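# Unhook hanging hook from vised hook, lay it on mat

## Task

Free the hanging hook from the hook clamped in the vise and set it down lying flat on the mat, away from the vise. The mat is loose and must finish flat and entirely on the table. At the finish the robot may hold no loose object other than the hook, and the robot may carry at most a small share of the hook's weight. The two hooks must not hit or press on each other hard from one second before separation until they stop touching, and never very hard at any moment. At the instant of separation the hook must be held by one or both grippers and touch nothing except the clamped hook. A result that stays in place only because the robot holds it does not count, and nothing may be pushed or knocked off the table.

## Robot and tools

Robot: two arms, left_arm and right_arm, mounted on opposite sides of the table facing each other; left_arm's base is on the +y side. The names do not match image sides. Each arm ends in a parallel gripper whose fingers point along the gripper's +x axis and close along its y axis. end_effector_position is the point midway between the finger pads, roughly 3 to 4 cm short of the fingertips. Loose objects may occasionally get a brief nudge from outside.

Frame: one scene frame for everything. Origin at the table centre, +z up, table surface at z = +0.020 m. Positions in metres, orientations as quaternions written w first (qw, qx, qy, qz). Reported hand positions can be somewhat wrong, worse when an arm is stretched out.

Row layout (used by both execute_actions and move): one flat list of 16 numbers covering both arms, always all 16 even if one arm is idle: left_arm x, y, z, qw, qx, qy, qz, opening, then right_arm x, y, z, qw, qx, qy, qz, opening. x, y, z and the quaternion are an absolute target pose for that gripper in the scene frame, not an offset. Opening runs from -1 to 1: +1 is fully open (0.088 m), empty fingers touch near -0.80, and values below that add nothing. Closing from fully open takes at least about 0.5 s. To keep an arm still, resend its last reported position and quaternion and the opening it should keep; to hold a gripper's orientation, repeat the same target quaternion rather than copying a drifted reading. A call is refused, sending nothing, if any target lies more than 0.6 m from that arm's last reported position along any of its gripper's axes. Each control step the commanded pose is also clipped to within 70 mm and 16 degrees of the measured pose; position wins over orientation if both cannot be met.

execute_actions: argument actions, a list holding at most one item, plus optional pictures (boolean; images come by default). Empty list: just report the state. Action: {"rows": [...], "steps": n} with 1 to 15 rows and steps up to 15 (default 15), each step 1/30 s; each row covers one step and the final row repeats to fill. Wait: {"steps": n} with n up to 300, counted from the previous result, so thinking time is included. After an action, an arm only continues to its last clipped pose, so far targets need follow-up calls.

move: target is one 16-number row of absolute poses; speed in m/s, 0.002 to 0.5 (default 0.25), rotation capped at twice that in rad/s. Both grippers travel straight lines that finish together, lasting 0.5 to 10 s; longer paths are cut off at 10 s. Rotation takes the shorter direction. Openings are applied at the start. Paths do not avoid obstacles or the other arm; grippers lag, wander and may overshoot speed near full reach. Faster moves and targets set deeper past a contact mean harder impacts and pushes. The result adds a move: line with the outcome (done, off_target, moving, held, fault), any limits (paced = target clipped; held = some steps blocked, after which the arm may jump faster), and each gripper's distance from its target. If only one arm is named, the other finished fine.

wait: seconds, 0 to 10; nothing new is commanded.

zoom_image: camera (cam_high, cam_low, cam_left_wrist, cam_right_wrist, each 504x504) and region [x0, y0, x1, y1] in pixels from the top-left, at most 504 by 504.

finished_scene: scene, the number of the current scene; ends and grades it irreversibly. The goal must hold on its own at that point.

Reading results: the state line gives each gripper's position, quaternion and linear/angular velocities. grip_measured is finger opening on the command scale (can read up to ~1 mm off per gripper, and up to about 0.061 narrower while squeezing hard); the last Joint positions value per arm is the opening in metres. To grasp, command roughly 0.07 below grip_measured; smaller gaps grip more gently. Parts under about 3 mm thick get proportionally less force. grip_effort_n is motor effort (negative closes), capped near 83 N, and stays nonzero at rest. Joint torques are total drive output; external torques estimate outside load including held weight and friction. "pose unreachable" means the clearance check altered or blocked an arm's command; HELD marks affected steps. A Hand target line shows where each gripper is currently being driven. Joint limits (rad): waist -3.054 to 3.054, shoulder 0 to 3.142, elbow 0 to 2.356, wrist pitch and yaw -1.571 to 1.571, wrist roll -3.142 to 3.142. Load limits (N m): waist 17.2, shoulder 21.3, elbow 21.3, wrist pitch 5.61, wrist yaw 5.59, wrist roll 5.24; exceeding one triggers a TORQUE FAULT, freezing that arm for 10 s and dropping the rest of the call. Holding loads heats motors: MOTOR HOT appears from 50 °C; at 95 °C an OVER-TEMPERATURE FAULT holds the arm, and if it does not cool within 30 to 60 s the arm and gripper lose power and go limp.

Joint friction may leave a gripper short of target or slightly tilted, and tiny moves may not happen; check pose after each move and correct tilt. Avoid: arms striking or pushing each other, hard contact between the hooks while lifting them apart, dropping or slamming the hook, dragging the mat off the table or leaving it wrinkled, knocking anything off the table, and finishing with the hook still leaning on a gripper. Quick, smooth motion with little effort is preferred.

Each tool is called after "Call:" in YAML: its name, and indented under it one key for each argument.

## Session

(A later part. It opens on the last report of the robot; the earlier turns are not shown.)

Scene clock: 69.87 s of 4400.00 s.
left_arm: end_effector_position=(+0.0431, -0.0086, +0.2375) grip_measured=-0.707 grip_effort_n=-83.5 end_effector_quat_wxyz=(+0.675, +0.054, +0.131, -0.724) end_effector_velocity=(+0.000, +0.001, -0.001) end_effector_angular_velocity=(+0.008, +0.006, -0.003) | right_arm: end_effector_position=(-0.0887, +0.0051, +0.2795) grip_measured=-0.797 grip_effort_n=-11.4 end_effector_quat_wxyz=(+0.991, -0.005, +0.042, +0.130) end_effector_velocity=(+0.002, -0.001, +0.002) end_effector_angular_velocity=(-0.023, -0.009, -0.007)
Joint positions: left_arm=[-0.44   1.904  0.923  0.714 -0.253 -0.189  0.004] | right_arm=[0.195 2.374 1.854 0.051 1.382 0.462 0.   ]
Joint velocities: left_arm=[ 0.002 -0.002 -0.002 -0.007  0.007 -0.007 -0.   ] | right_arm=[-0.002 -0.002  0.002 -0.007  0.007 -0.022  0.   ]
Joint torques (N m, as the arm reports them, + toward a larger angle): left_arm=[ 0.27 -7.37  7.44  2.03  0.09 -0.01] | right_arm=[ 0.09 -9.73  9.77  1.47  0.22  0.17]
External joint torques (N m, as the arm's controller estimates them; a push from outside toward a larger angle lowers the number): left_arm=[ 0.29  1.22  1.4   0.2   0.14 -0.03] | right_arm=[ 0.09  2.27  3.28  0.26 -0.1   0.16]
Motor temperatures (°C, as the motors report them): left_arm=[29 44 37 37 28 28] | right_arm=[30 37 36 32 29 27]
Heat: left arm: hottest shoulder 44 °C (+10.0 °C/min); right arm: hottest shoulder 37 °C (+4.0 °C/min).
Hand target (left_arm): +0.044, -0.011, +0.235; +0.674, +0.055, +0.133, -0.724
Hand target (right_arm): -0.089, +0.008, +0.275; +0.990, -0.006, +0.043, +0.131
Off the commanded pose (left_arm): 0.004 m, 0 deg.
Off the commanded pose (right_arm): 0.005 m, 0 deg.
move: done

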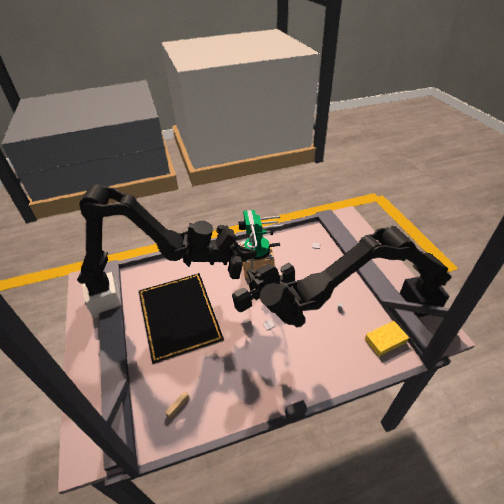

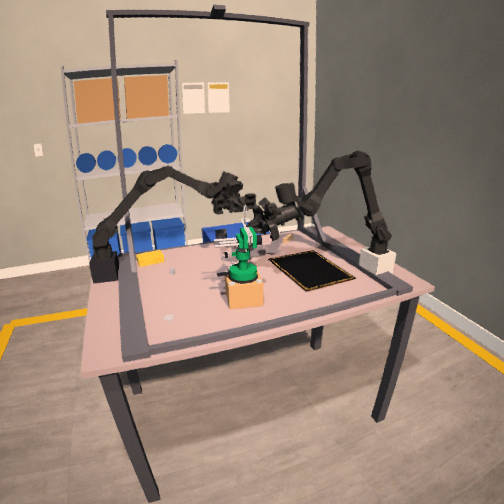

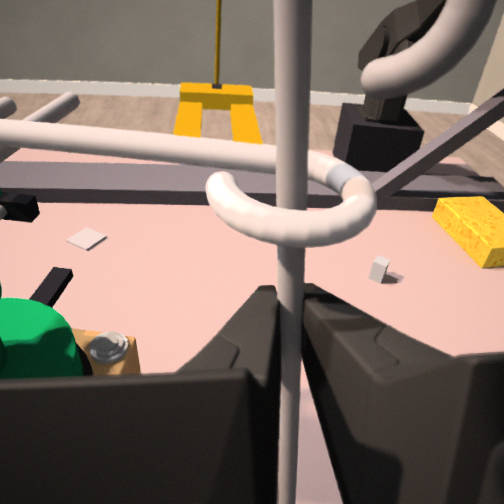

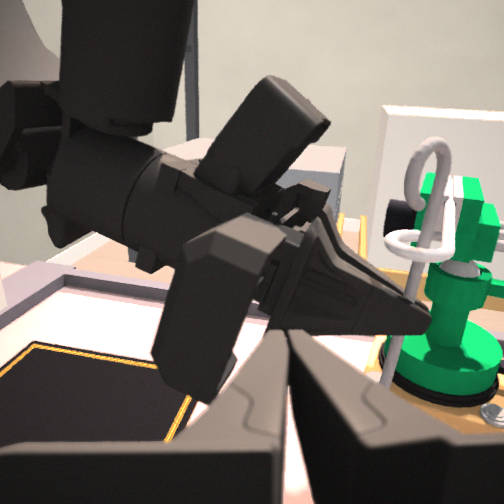

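Call:
move:
  target: [0.044,-0.0137,0.231,0.6739,0.0551,0.1326,-0.7240,-0.78,-0.089,0.008,0.275,0.9905,-0.0057,0.0432,0.1304,-0.8]
  speed: 0.004

Call:
zoom_image:
  camera: "cam_right_wrist"
  region: [364, 150, 504, 290]

Scene clock: 72.90 s of 4400.00 s.
left_arm: end_effector_position=(+0.0435, -0.0110, +0.2333) grip_measured=-0.707 grip_effort_n=-83.5 end_effector_quat_wxyz=(+0.675, +0.055, +0.132, -0.724) end_effector_velocity=(+0.000, +0.001, -0.004) end_effector_angular_velocity=(+0.011, +0.001, +0.007) | right_arm: end_effector_position=(-0.0887, +0.0052, +0.2796) grip_measured=-0.797 grip_effort_n=-11.4 end_effector_quat_wxyz=(+0.991, -0.005, +0.042, +0.130) end_effector_velocity=(+0.001, -0.000, -0.001) end_effector_angular_velocity=(-0.001, +0.005, +0.003)
Joint positions: left_arm=[-0.436  1.921  0.928  0.724 -0.249 -0.189  0.004] | right_arm=[0.195 2.374 1.854 0.051 1.382 0.463 0.   ]
Joint velocities: left_arm=[-0.002  0.002 -0.002 -0.007 -0.007 -0.007 -0.   ] | right_arm=[-0.002 -0.002 -0.002 -0.007 -0.007  0.007  0.   ]
Joint torques (N m, as the arm reports them, + toward a larger angle): left_arm=[ 0.26 -7.49  7.37  2.29  0.09  0.02] | right_arm=[ 0.02 -9.65  9.67  1.38  0.24  0.2 ]
External joint torques (N m, as the arm's controller estimates them; a push from outside toward a larger angle lowers the number): left_arm=[0.26 1.23 1.36 0.45 0.14 0.  ] | right_arm=[ 0.03  2.35  3.18  0.17 -0.08  0.19]
Motor temperatures (°C, as the motors report them): left_arm=[29 44 37 37 28 28] | right_arm=[30 37 36 32 29 27]
Heat: left arm: hottest shoulder 44 °C (+10.2 °C/min); right arm: hottest shoulder 37 °C (+4.1 °C/min).
Hand target (left_arm): +0.044, -0.014, +0.231; +0.674, +0.055, +0.133, -0.725
Hand target (right_arm): -0.089, +0.008, +0.275; +0.990, -0.005, +0.043, +0.131
Off the commanded pose (left_arm): 0.004 m, 0 deg.
Off the commanded pose (right_arm): 0.005 m, 0 deg.
move: done

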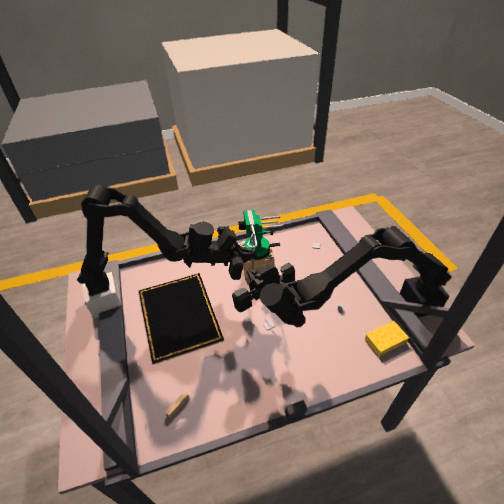

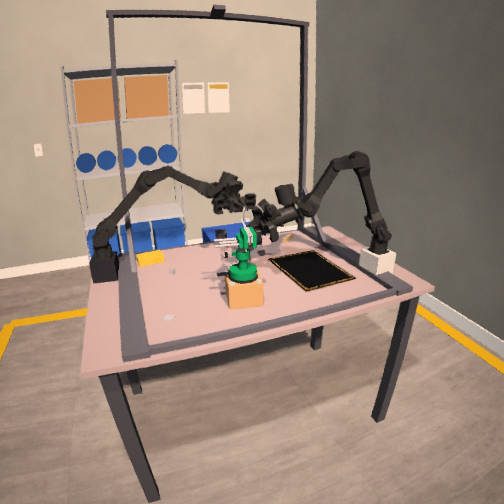

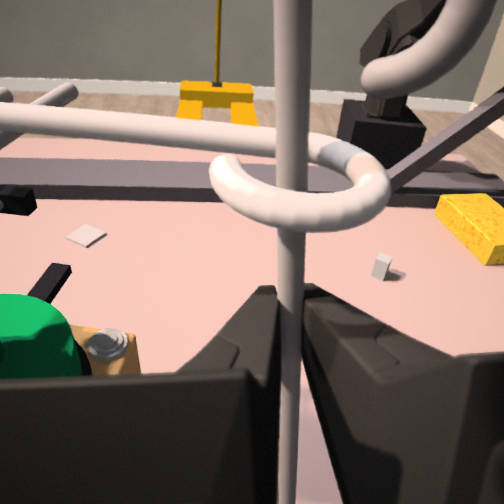

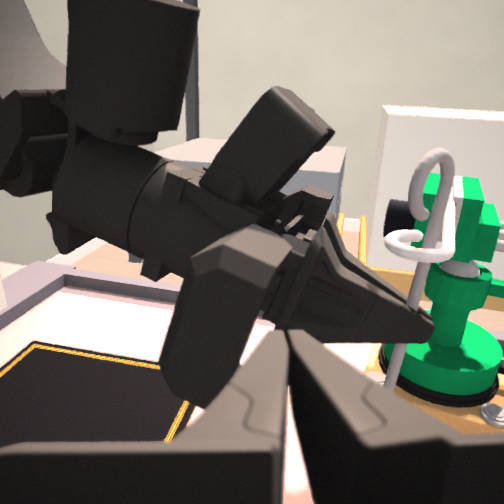

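Region (364, 150, 504, 290) of cam_right_wrist's 504x504 image, scaled by 3.600, with more detail than that image has.

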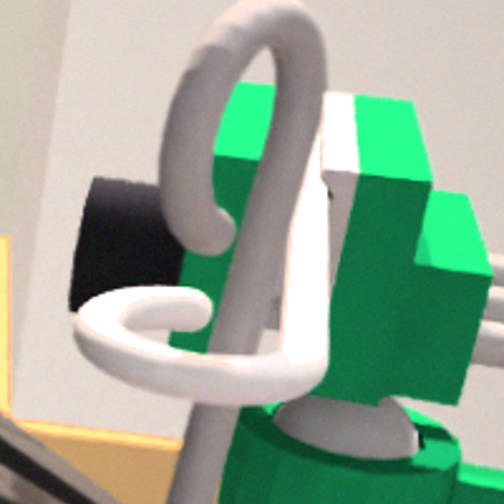

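Call:
zoom_image:
  camera: "cam_right_wrist"
  region: [400, 210, 470, 270]

Region (400, 210, 470, 270) of cam_right_wrist's 504x504 image, scaled by 7.200, with more detail than that image has; it fills the top 432 rows of this view, and the rest is white.

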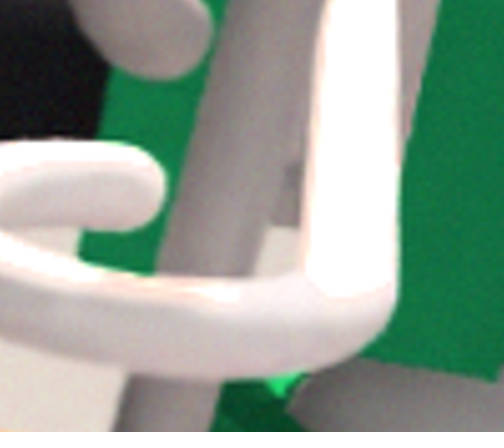

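Call:
move:
  target: [0.047,-0.0115,0.231,0.6739,0.0551,0.1326,-0.7240,-0.78,-0.089,0.008,0.275,0.9905,-0.0057,0.0432,0.1304,-0.8]
  speed: 0.004

Call:
zoom_image:
  camera: "cam_right_wrist"
  region: [400, 210, 470, 270]

Scene clock: 76.93 s of 4400.00 s.
left_arm: end_effector_position=(+0.0456, -0.0119, +0.2342) grip_measured=-0.707 grip_effort_n=-83.5 end_effector_quat_wxyz=(+0.675, +0.052, +0.131, -0.724) end_effector_velocity=(-0.002, +0.001, -0.005) end_effector_angular_velocity=(+0.022, +0.002, -0.008) | right_arm: end_effector_position=(-0.0887, +0.0052, +0.2796) grip_measured=-0.797 grip_effort_n=-11.4 end_effector_quat_wxyz=(+0.991, -0.005, +0.042, +0.130) end_effector_velocity=(+0.002, -0.003, -0.001) end_effector_angular_velocity=(-0.029, -0.007, -0.008)
Joint positions: left_arm=[-0.43   1.921  0.928  0.729 -0.244 -0.189  0.004] | right_arm=[0.195 2.374 1.854 0.051 1.382 0.463 0.   ]
Joint velocities: left_arm=[-0.002  0.002  0.002 -0.022  0.007 -0.007 -0.   ] | right_arm=[-0.002 -0.002 -0.002 -0.022  0.007 -0.007  0.   ]
Joint torques (N m, as the arm reports them, + toward a larger angle): left_arm=[ 0.32 -8.5   5.76  2.31  0.09  0.06] | right_arm=[ 0.01 -9.8   9.79  1.41  0.25  0.19]
External joint torques (N m, as the arm's controller estimates them; a push from outside toward a larger angle lowers the number): left_arm=[ 0.34  0.16 -0.24  0.49  0.13  0.04] | right_arm=[ 0.02  2.21  3.3   0.2  -0.07  0.18]
Motor temperatures (°C, as the motors report them): left_arm=[29 44 37 37 28 28] | right_arm=[30 38 37 32 29 27]
Heat: left arm: hottest shoulder 44 °C (+9.1 °C/min); right arm: hottest shoulder 38 °C (+5.1 °C/min).
Hand target (left_arm): +0.047, -0.011, +0.231; +0.674, +0.055, +0.133, -0.724
Hand target (right_arm): -0.089, +0.008, +0.275; +0.990, -0.006, +0.043, +0.131
Off the commanded pose (left_arm): 0.004 m, 0 deg.
Off the commanded pose (right_arm): 0.005 m, 0 deg.
move: done

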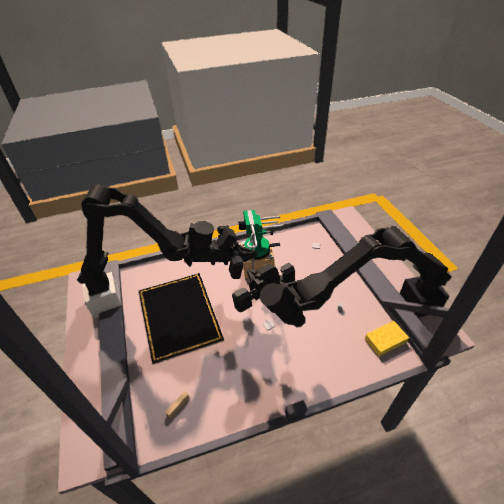

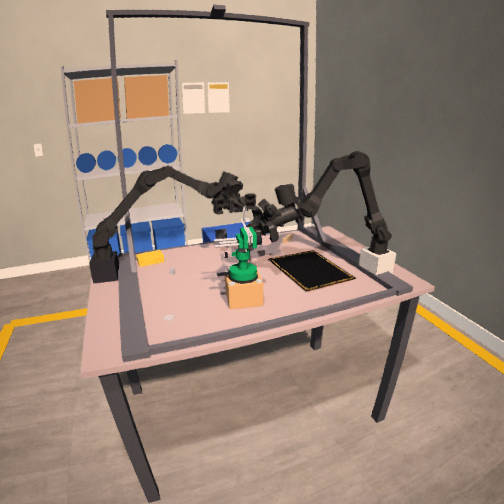

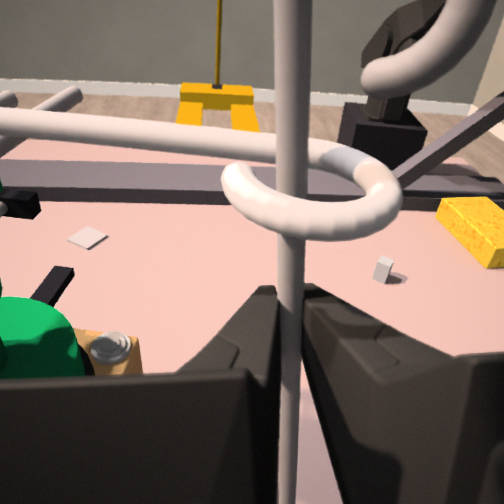

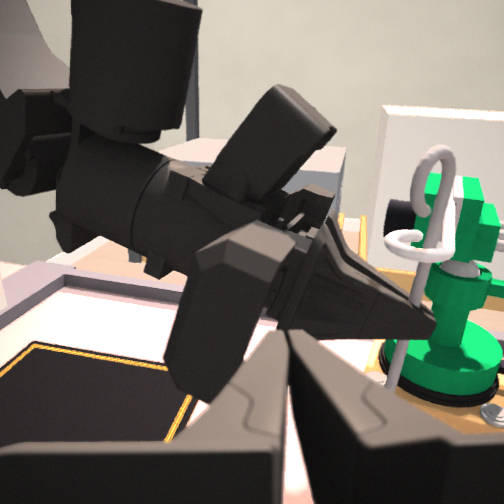

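Region (400, 210, 470, 270) of cam_right_wrist's 504x504 image, scaled by 7.200, with more detail than that image has; it fills the top 432 rows of this view, and the rest is white.

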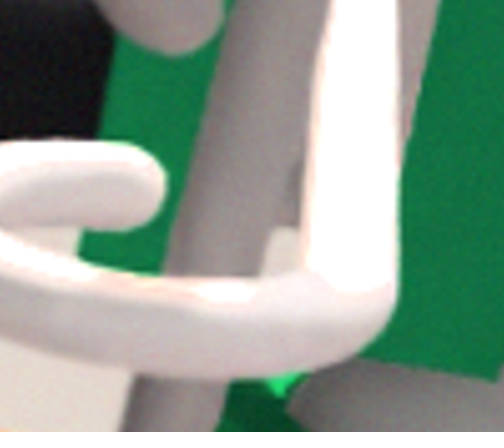

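Call:
move:
  target: [0.050,-0.0107,0.231,0.6739,0.0551,0.1326,-0.7240,-0.78,-0.089,0.008,0.275,0.9905,-0.0057,0.0432,0.1304,-0.8]
  speed: 0.004

Call:
zoom_image:
  camera: "cam_right_wrist"
  region: [400, 210, 470, 270]

Scene clock: 79.70 s of 4400.00 s.
left_arm: end_effector_position=(+0.0483, -0.0122, +0.2335) grip_measured=-0.707 grip_effort_n=-83.5 end_effector_quat_wxyz=(+0.675, +0.052, +0.132, -0.724) end_effector_velocity=(-0.002, +0.001, +0.002) end_effector_angular_velocity=(-0.004, +0.025, -0.004) | right_arm: end_effector_position=(-0.0887, +0.0052, +0.2796) grip_measured=-0.797 grip_effort_n=-11.4 end_effector_quat_wxyz=(+0.991, -0.005, +0.042, +0.130) end_effector_velocity=(+0.001, -0.001, +0.001) end_effector_angular_velocity=(-0.024, -0.000, +0.005)
Joint positions: left_arm=[-0.423  1.921  0.925  0.732 -0.237 -0.189  0.004] | right_arm=[0.195 2.374 1.854 0.051 1.382 0.463 0.   ]
Joint velocities: left_arm=[-0.002 -0.002 -0.002  0.007  0.007 -0.022 -0.   ] | right_arm=[-0.002 -0.007 -0.002 -0.022 -0.007 -0.007  0.   ]
Joint torques (N m, as the arm reports them, + toward a larger angle): left_arm=[ 0.24 -9.04  5.29  2.3   0.09  0.12] | right_arm=[ 0.01 -9.75  9.73  1.47  0.25  0.24]
External joint torques (N m, as the arm's controller estimates them; a push from outside toward a larger angle lowers the number): left_arm=[ 0.25 -0.31 -0.71  0.46  0.13  0.11] | right_arm=[-0.08  2.35  3.19  0.24 -0.07  0.24]
Motor temperatures (°C, as the motors report them): left_arm=[29 44 37 37 28 28] | right_arm=[30 39 37 32 29 27]
Heat: left arm: hottest shoulder 44 °C (+9.0 °C/min); right arm: hottest shoulder 39 °C (+6.0 °C/min).
Hand target (left_arm): +0.050, -0.011, +0.231; +0.674, +0.055, +0.133, -0.724
Hand target (right_arm): -0.089, +0.008, +0.275; +0.990, -0.006, +0.043, +0.131
Off the commanded pose (left_arm): 0.003 m, 0 deg.
Off the commanded pose (right_arm): 0.005 m, 0 deg.
move: done

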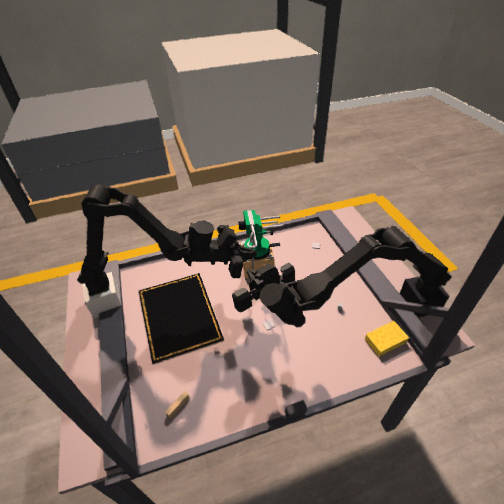

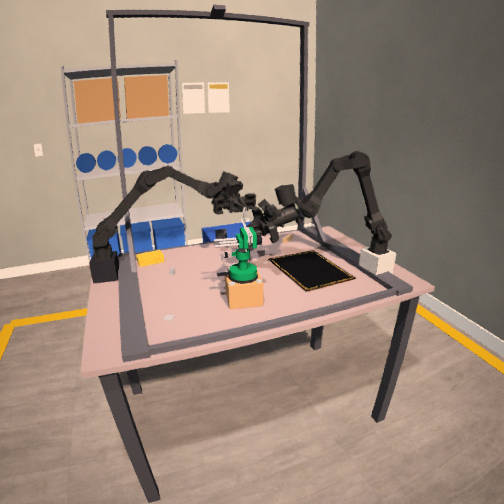

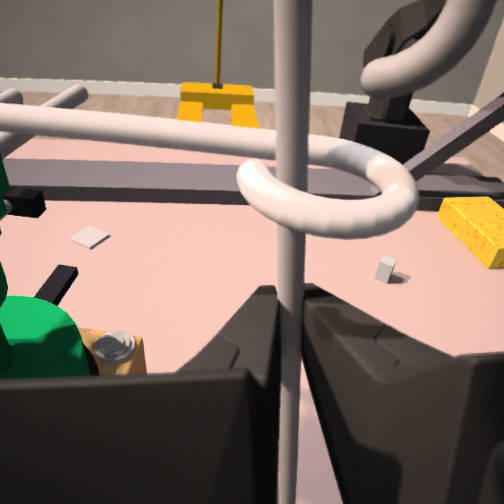

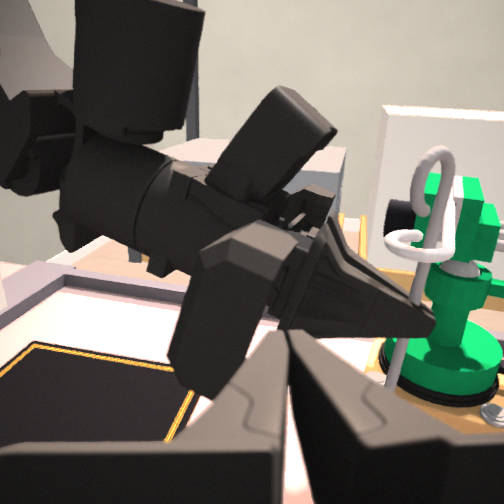

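Region (400, 210, 470, 270) of cam_right_wrist's 504x504 image, scaled by 7.200, with more detail than that image has; it fills the top 432 rows of this view, and the rest is white.

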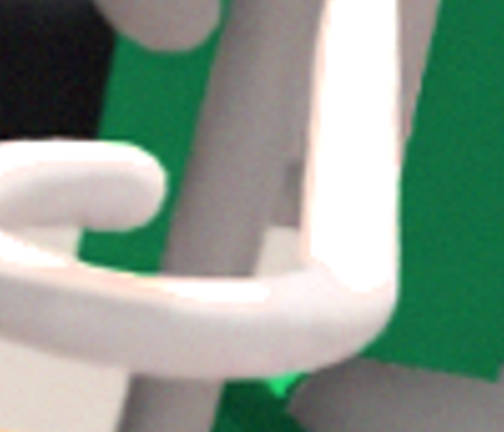

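Call:
move:
  target: [0.0535,-0.0116,0.231,0.6739,0.0551,0.1326,-0.7240,-0.78,-0.089,0.008,0.275,0.9905,-0.0057,0.0432,0.1304,-0.8]
  speed: 0.004

Call:
zoom_image:
  camera: "cam_right_wrist"
  region: [400, 210, 470, 270]

Scene clock: 82.07 s of 4400.00 s.
left_arm: end_effector_position=(+0.0517, -0.0131, +0.2331) grip_measured=-0.707 grip_effort_n=-83.5 end_effector_quat_wxyz=(+0.675, +0.052, +0.133, -0.724) end_effector_velocity=(-0.002, +0.002, -0.003) end_effector_angular_velocity=(+0.004, +0.008, -0.008) | right_arm: end_effector_position=(-0.0887, +0.0052, +0.2796) grip_measured=-0.797 grip_effort_n=-11.4 end_effector_quat_wxyz=(+0.991, -0.005, +0.042, +0.130) end_effector_velocity=(+0.001, +0.002, -0.002) end_effector_angular_velocity=(-0.029, +0.004, +0.019)
Joint positions: left_arm=[-0.413  1.921  0.924  0.733 -0.227 -0.187  0.004] | right_arm=[0.195 2.374 1.854 0.051 1.382 0.463 0.   ]
Joint velocities: left_arm=[-0.002  0.002 -0.007  0.007  0.007 -0.007 -0.   ] | right_arm=[-0.002 -0.002 -0.002 -0.007 -0.022 -0.022  0.   ]
Joint torques (N m, as the arm reports them, + toward a larger angle): left_arm=[ 0.2  -9.08  5.3   2.31  0.09  0.13] | right_arm=[ 0.11 -9.7   9.63  1.47  0.22  0.19]
External joint torques (N m, as the arm's controller estimates them; a push from outside toward a larger angle lowers the number): left_arm=[ 0.26 -0.47 -0.64  0.49  0.13  0.11] | right_arm=[ 0.11  2.27  3.16  0.26 -0.1   0.18]
Motor temperatures (°C, as the motors report them): left_arm=[29 44 37 37 28 28] | right_arm=[30 39 37 32 29 27]
Heat: left arm: hottest shoulder 44 °C (+8.1 °C/min); right arm: hottest shoulder 39 °C (+5.1 °C/min).
Hand target (left_arm): +0.053, -0.012, +0.231; +0.674, +0.055, +0.133, -0.724
Hand target (right_arm): -0.089, +0.008, +0.275; +0.990, -0.006, +0.043, +0.131
Off the commanded pose (left_arm): 0.003 m, 0 deg.
Off the commanded pose (right_arm): 0.005 m, 0 deg.
move: done

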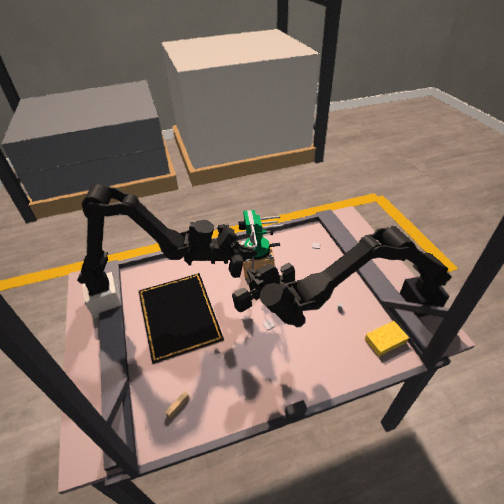

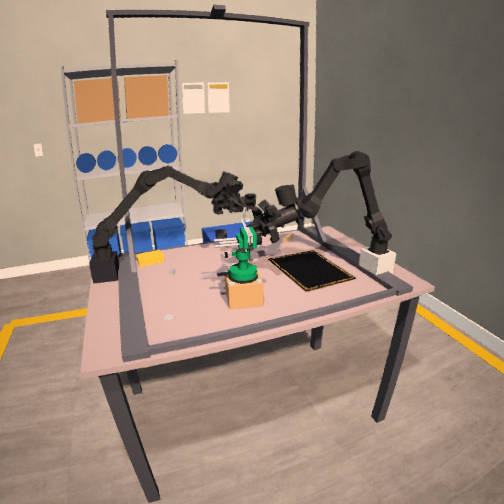

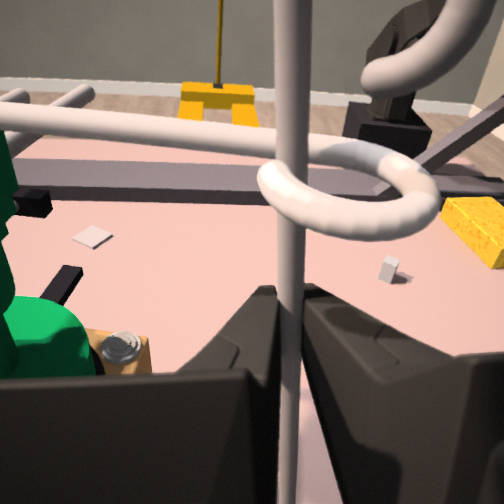

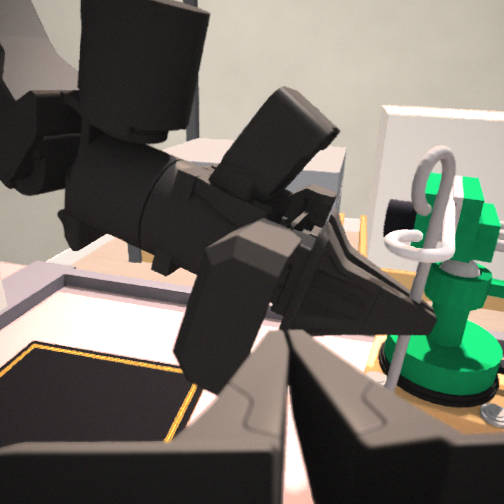

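Region (400, 210, 470, 270) of cam_right_wrist's 504x504 image, scaled by 7.200, with more detail than that image has; it fills the top 432 rows of this view, and the rest is white.

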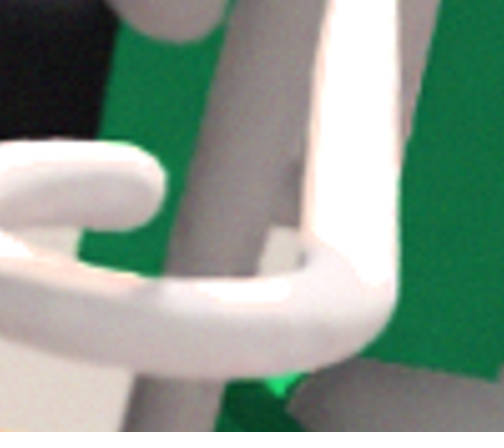

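Call:
move:
  target: [0.0575,-0.0122,0.231,0.6739,0.0551,0.1326,-0.7240,-0.78,-0.089,0.008,0.275,0.9905,-0.0057,0.0432,0.1304,-0.8]
  speed: 0.004

Call:
zoom_image:
  camera: "cam_right_wrist"
  region: [400, 210, 470, 270]

Scene clock: 84.33 s of 4400.00 s.
left_arm: end_effector_position=(+0.0557, -0.0139, +0.2325) grip_measured=-0.707 grip_effort_n=-83.5 end_effector_quat_wxyz=(+0.675, +0.052, +0.133, -0.724) end_effector_velocity=(-0.002, +0.002, -0.007) end_effector_angular_velocity=(+0.027, +0.001, -0.008) | right_arm: end_effector_position=(-0.0887, +0.0052, +0.2796) grip_measured=-0.797 grip_effort_n=-11.4 end_effector_quat_wxyz=(+0.991, -0.005, +0.042, +0.130) end_effector_velocity=(+0.002, -0.002, -0.001) end_effector_angular_velocity=(-0.019, -0.006, -0.008)
Joint positions: left_arm=[-0.402  1.921  0.921  0.736 -0.217 -0.184  0.004] | right_arm=[0.195 2.374 1.854 0.051 1.382 0.463 0.   ]
Joint velocities: left_arm=[-0.002  0.002 -0.002 -0.022  0.007 -0.007 -0.   ] | right_arm=[-0.002 -0.002 -0.007 -0.007  0.007 -0.007  0.   ]
Joint torques (N m, as the arm reports them, + toward a larger angle): left_arm=[ 0.25 -9.3   5.28  2.31  0.1   0.14] | right_arm=[ 0.04 -9.71  9.76  1.43  0.24  0.22]
External joint torques (N m, as the arm's controller estimates them; a push from outside toward a larger angle lowers the number): left_arm=[ 0.26 -0.77 -0.6   0.51  0.14  0.12] | right_arm=[ 0.05  2.31  3.27  0.22 -0.09  0.21]
Motor temperatures (°C, as the motors report them): left_arm=[29 44 37 38 28 28] | right_arm=[30 39 37 32 29 27]
Heat: left arm: hottest shoulder 44 °C (+8.1 °C/min); right arm: hottest shoulder 39 °C (+5.0 °C/min).
Hand target (left_arm): +0.057, -0.012, +0.231; +0.674, +0.055, +0.133, -0.724
Hand target (right_arm): -0.089, +0.008, +0.275; +0.990, -0.006, +0.043, +0.131
Off the commanded pose (left_arm): 0.003 m, 0 deg.
Off the commanded pose (right_arm): 0.005 m, 0 deg.
move: done

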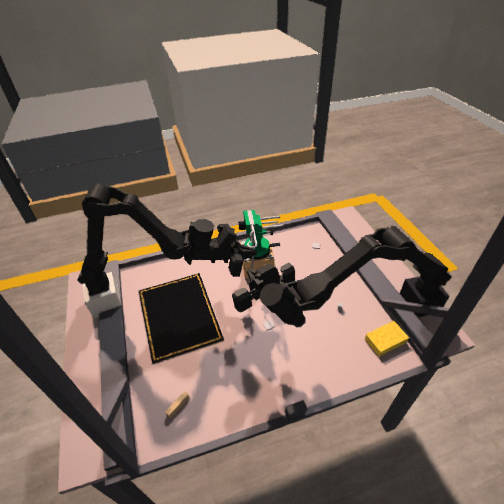

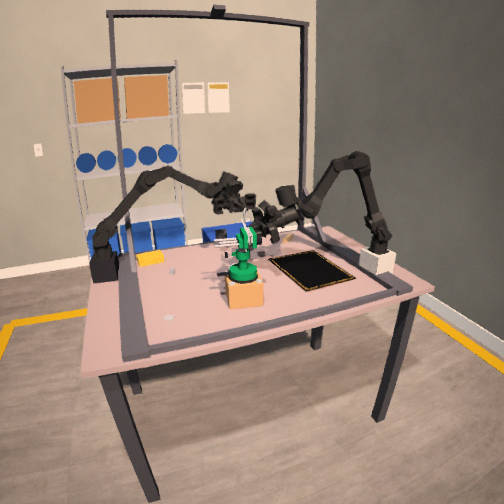

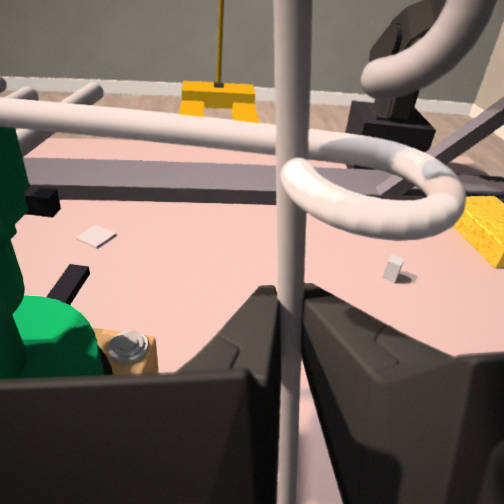

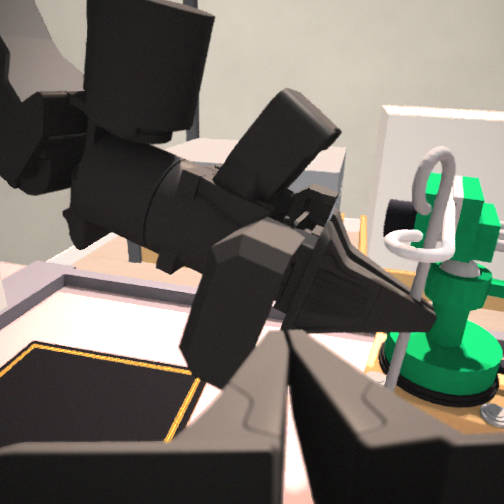

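Region (400, 210, 470, 270) of cam_right_wrist's 504x504 image, scaled by 7.200, with more detail than that image has; it fills the top 432 rows of this view, and the rest is white.

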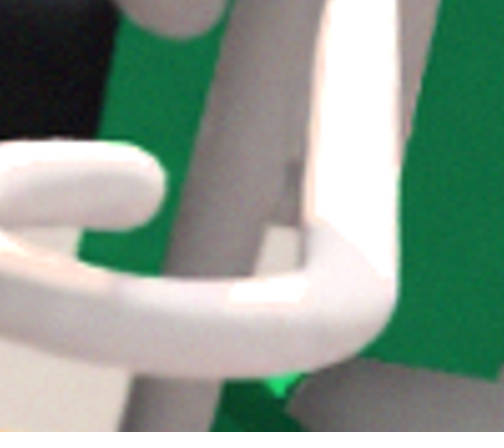

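Call:
move:
  target: [0.067,-0.0126,0.231,0.6739,0.0551,0.1326,-0.7240,-0.78,-0.089,0.008,0.275,0.9905,-0.0057,0.0432,0.1304,-0.8]
  speed: 0.005

Call:
zoom_image:
  camera: "cam_right_wrist"
  region: [300, 140, 504, 344]

Scene clock: 87.57 s of 4400.00 s.
left_arm: end_effector_position=(+0.0652, -0.0144, +0.2292) grip_measured=-0.707 grip_effort_n=-83.5 end_effector_quat_wxyz=(+0.675, +0.055, +0.135, -0.724) end_effector_velocity=(+0.000, +0.002, +0.002) end_effector_angular_velocity=(-0.007, +0.007, +0.007) | right_arm: end_effector_position=(-0.0887, +0.0052, +0.2796) grip_measured=-0.797 grip_effort_n=-11.4 end_effector_quat_wxyz=(+0.991, -0.005, +0.042, +0.130) end_effector_velocity=(+0.002, -0.001, +0.003) end_effector_angular_velocity=(+0.005, -0.004, -0.008)
Joint positions: left_arm=[-0.376  1.921  0.91   0.74  -0.192 -0.177  0.004] | right_arm=[0.195 2.374 1.854 0.051 1.382 0.463 0.   ]
Joint velocities: left_arm=[-0.002 -0.007 -0.007  0.007 -0.007 -0.007  0.   ] | right_arm=[-0.002 -0.002  0.002  0.007  0.007 -0.007  0.   ]
Joint torques (N m, as the arm reports them, + toward a larger angle): left_arm=[ 0.22 -9.89  5.25  2.3   0.1   0.16] | right_arm=[ 0.09 -9.76  9.67  1.47  0.24  0.16]
External joint torques (N m, as the arm's controller estimates them; a push from outside toward a larger angle lowers the number): left_arm=[ 0.2  -1.21 -0.7   0.45  0.14  0.14] | right_arm=[ 0.09  2.25  3.16  0.26 -0.09  0.15]
Motor temperatures (°C, as the motors report them): left_arm=[29 44 37 38 28 28] | right_arm=[30 40 37 32 29 27]
Heat: left arm: hottest shoulder 44 °C (+7.0 °C/min); right arm: hottest shoulder 40 °C (+6.0 °C/min).
Hand target (left_arm): +0.067, -0.013, +0.231; +0.674, +0.055, +0.133, -0.724
Hand target (right_arm): -0.089, +0.008, +0.275; +0.990, -0.006, +0.043, +0.131
Off the commanded pose (left_arm): 0.003 m, 0 deg.
Off the commanded pose (right_arm): 0.005 m, 0 deg.
move: done

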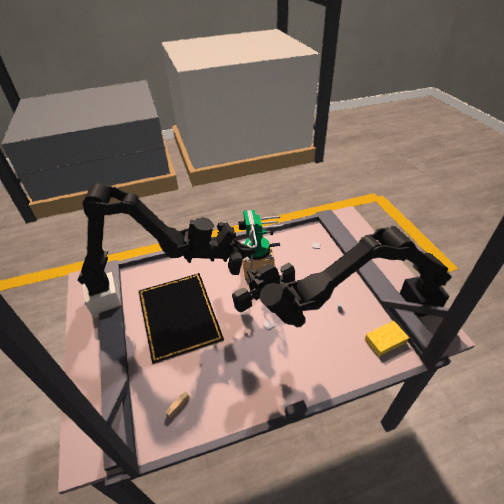

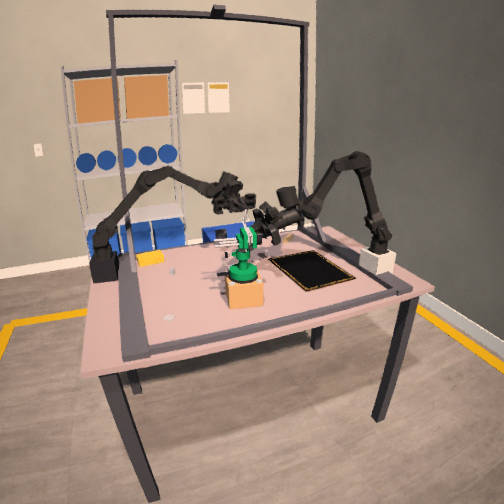

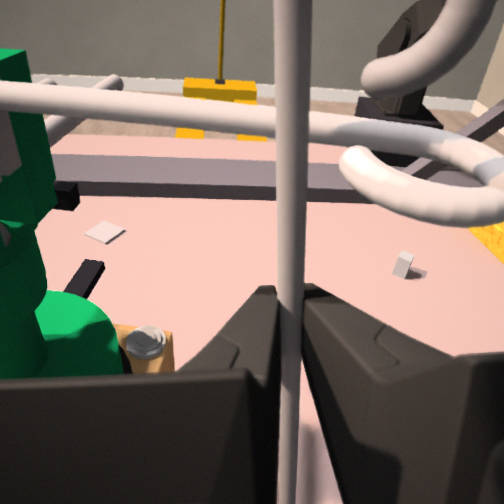

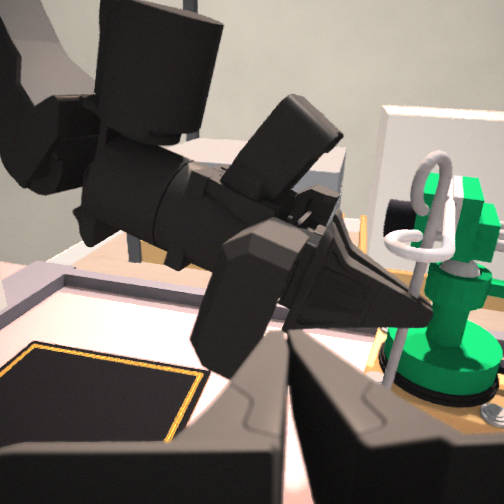

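Region (300, 140, 504, 344) of cam_right_wrist's 504x504 image, scaled by 2.471, with more detail than that image has.

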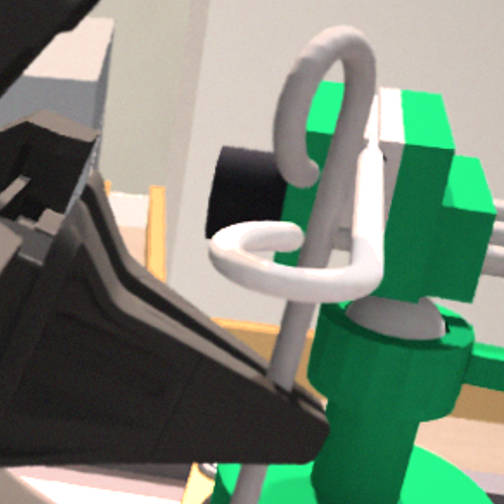

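Call:
move:
  target: [0.075,0.045,0.236,0.6739,0.0551,0.1326,-0.7240,-0.78,-0.11,-0.15,0.28,0.9528,-0.0131,0.0416,0.3004,-0.8]
  speed: 0.05

Scene clock: 92.20 s of 4400.00 s.
left_arm: end_effector_position=(+0.0753, +0.0423, +0.2357) grip_measured=-0.707 grip_effort_n=-83.5 end_effector_quat_wxyz=(+0.674, +0.057, +0.133, -0.725) end_effector_velocity=(+0.001, +0.003, -0.006) end_effector_angular_velocity=(+0.026, -0.003, +0.007) | right_arm: end_effector_position=(-0.1083, -0.1478, +0.2811) grip_measured=-0.797 grip_effort_n=-11.4 end_effector_quat_wxyz=(+0.954, -0.009, +0.043, +0.297) end_effector_velocity=(-0.002, -0.002, -0.004) end_effector_angular_velocity=(-0.024, -0.002, +0.025)
Joint positions: left_arm=[-0.396  1.722  0.674  0.778 -0.208 -0.177  0.004] | right_arm=[0.247 1.708 0.762 0.751 1.103 0.184 0.   ]
Joint velocities: left_arm=[-0.002 -0.002 -0.007 -0.022 -0.007 -0.007 -0.   ] | right_arm=[ 0.002 -0.012 -0.022 -0.007 -0.022 -0.007  0.   ]
Joint torques (N m, as the arm reports them, + toward a larger angle): left_arm=[-0.44 -8.13  5.04  2.31 -0.26 -0.06] | right_arm=[ 0.36 -7.21  5.55  1.92  0.04 -0.14]
External joint torques (N m, as the arm's controller estimates them; a push from outside toward a larger angle lowers the number): left_arm=[-0.43 -1.23 -0.69  0.49 -0.22 -0.08] | right_arm=[ 0.32 -0.54 -0.08  0.49 -0.08 -0.14]
Motor temperatures (°C, as the motors report them): left_arm=[29 45 36 38 28 28] | right_arm=[30 41 37 32 29 27]
Heat: left arm: hottest shoulder 45 °C (+7.1 °C/min); right arm: hottest shoulder 41 °C (+7.1 °C/min).
Hand target (left_arm): +0.075, +0.045, +0.236; +0.674, +0.055, +0.133, -0.724
Hand target (right_arm): -0.110, -0.151, +0.280; +0.953, -0.013, +0.043, +0.300
Off the commanded pose (left_arm): 0.003 m, 0 deg.
Off the commanded pose (right_arm): 0.003 m, 1 deg.
move: done

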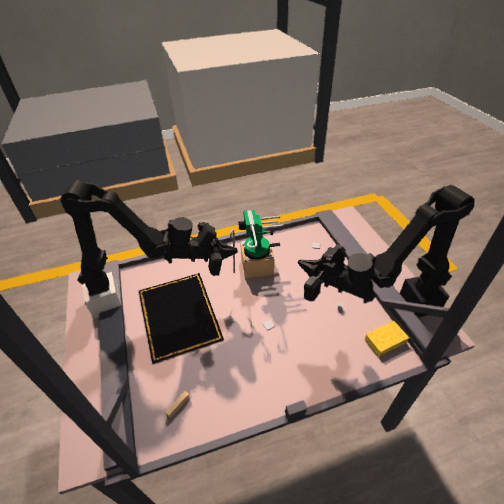

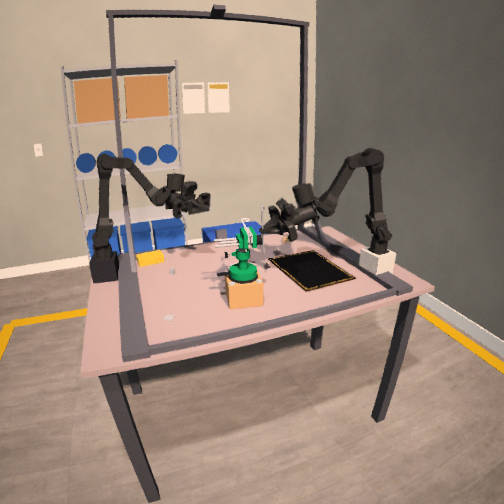

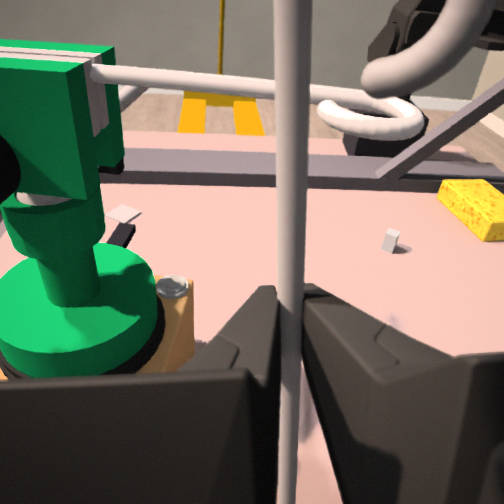

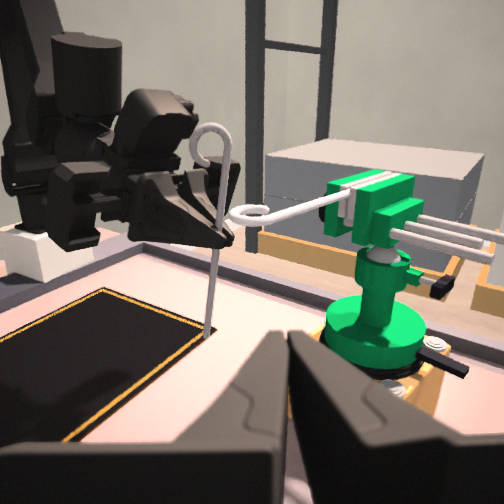

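Call:
move:
  target: [0.085,0.245,0.14,0.2127,0.7418,-0.1753,-0.6117,-0.78,-0.11,-0.12,0.30,0.86,-0.03,0.05,0.507,-0.8]
  speed: 0.2

Scene clock: 103.90 s of 4400.00 s.
left_arm: end_effector_position=(+0.0843, +0.2434, +0.1452) grip_measured=-0.707 grip_effort_n=-83.5 end_effector_quat_wxyz=(+0.220, +0.735, -0.173, -0.617) end_effector_velocity=(+0.000, +0.002, -0.000) end_effector_angular_velocity=(-0.003, +0.002, +0.013) | right_arm: end_effector_position=(-0.1110, -0.1167, +0.3011) grip_measured=-0.797 grip_effort_n=-11.4 end_effector_quat_wxyz=(+0.860, -0.026, +0.051, +0.507) end_effector_velocity=(-0.002, +0.001, -0.004) end_effector_angular_velocity=(-0.016, -0.003, +0.020)
Joint positions: left_arm=[-0.767  1.333  0.52  -0.414 -0.486  0.912  0.004] | right_arm=[0.092 1.586 0.727 0.73  0.49  0.067 0.   ]
Joint velocities: left_arm=[-0.007 -0.002 -0.002 -0.007 -0.007 -0.022 -0.   ] | right_arm=[-0.002  0.002 -0.002 -0.007 -0.022 -0.007  0.   ]
Joint torques (N m, as the arm reports them, + toward a larger angle): left_arm=[-0.44 -2.88  5.14  0.92 -0.52  0.08] | right_arm=[-0.22 -7.01  6.45  2.04 -0.08 -0.15]
External joint torques (N m, as the arm's controller estimates them; a push from outside toward a larger angle lowers the number): left_arm=[-0.45  0.96 -0.58  0.   -0.23  0.12] | right_arm=[-0.23 -0.66  0.21  0.3  -0.12 -0.16]
Motor temperatures (°C, as the motors report them): left_arm=[29 44 36 38 28 28] | right_arm=[30 40 36 33 29 27]
Heat: left arm: hottest shoulder 44 °C (+3.0 °C/min); right arm: hottest shoulder 40 °C (+6.0 °C/min).
Hand target (left_arm): +0.086, +0.246, +0.142; +0.213, +0.742, -0.173, -0.612
Hand target (right_arm): -0.110, -0.119, +0.300; +0.860, -0.030, +0.051, +0.507
Off the commanded pose (left_arm): 0.006 m, 1 deg.
Off the commanded pose (right_arm): 0.004 m, 0 deg.
After step 90, 3.67 s passed at rest.
move: done

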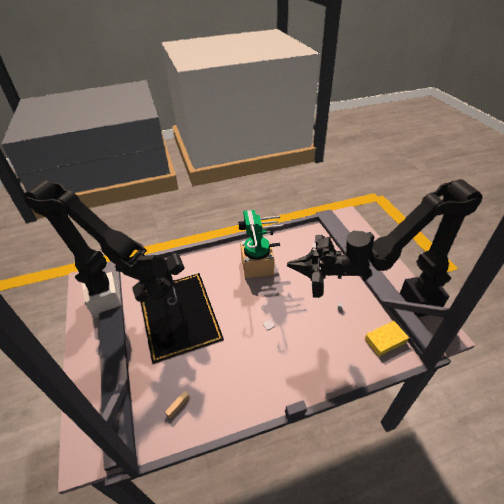

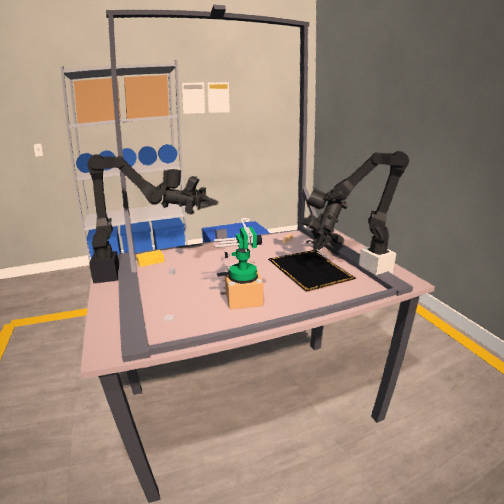

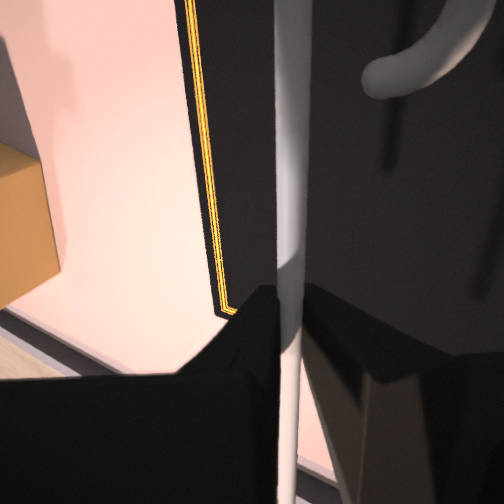

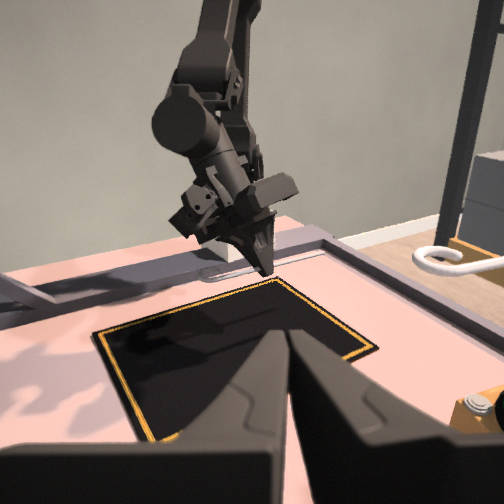

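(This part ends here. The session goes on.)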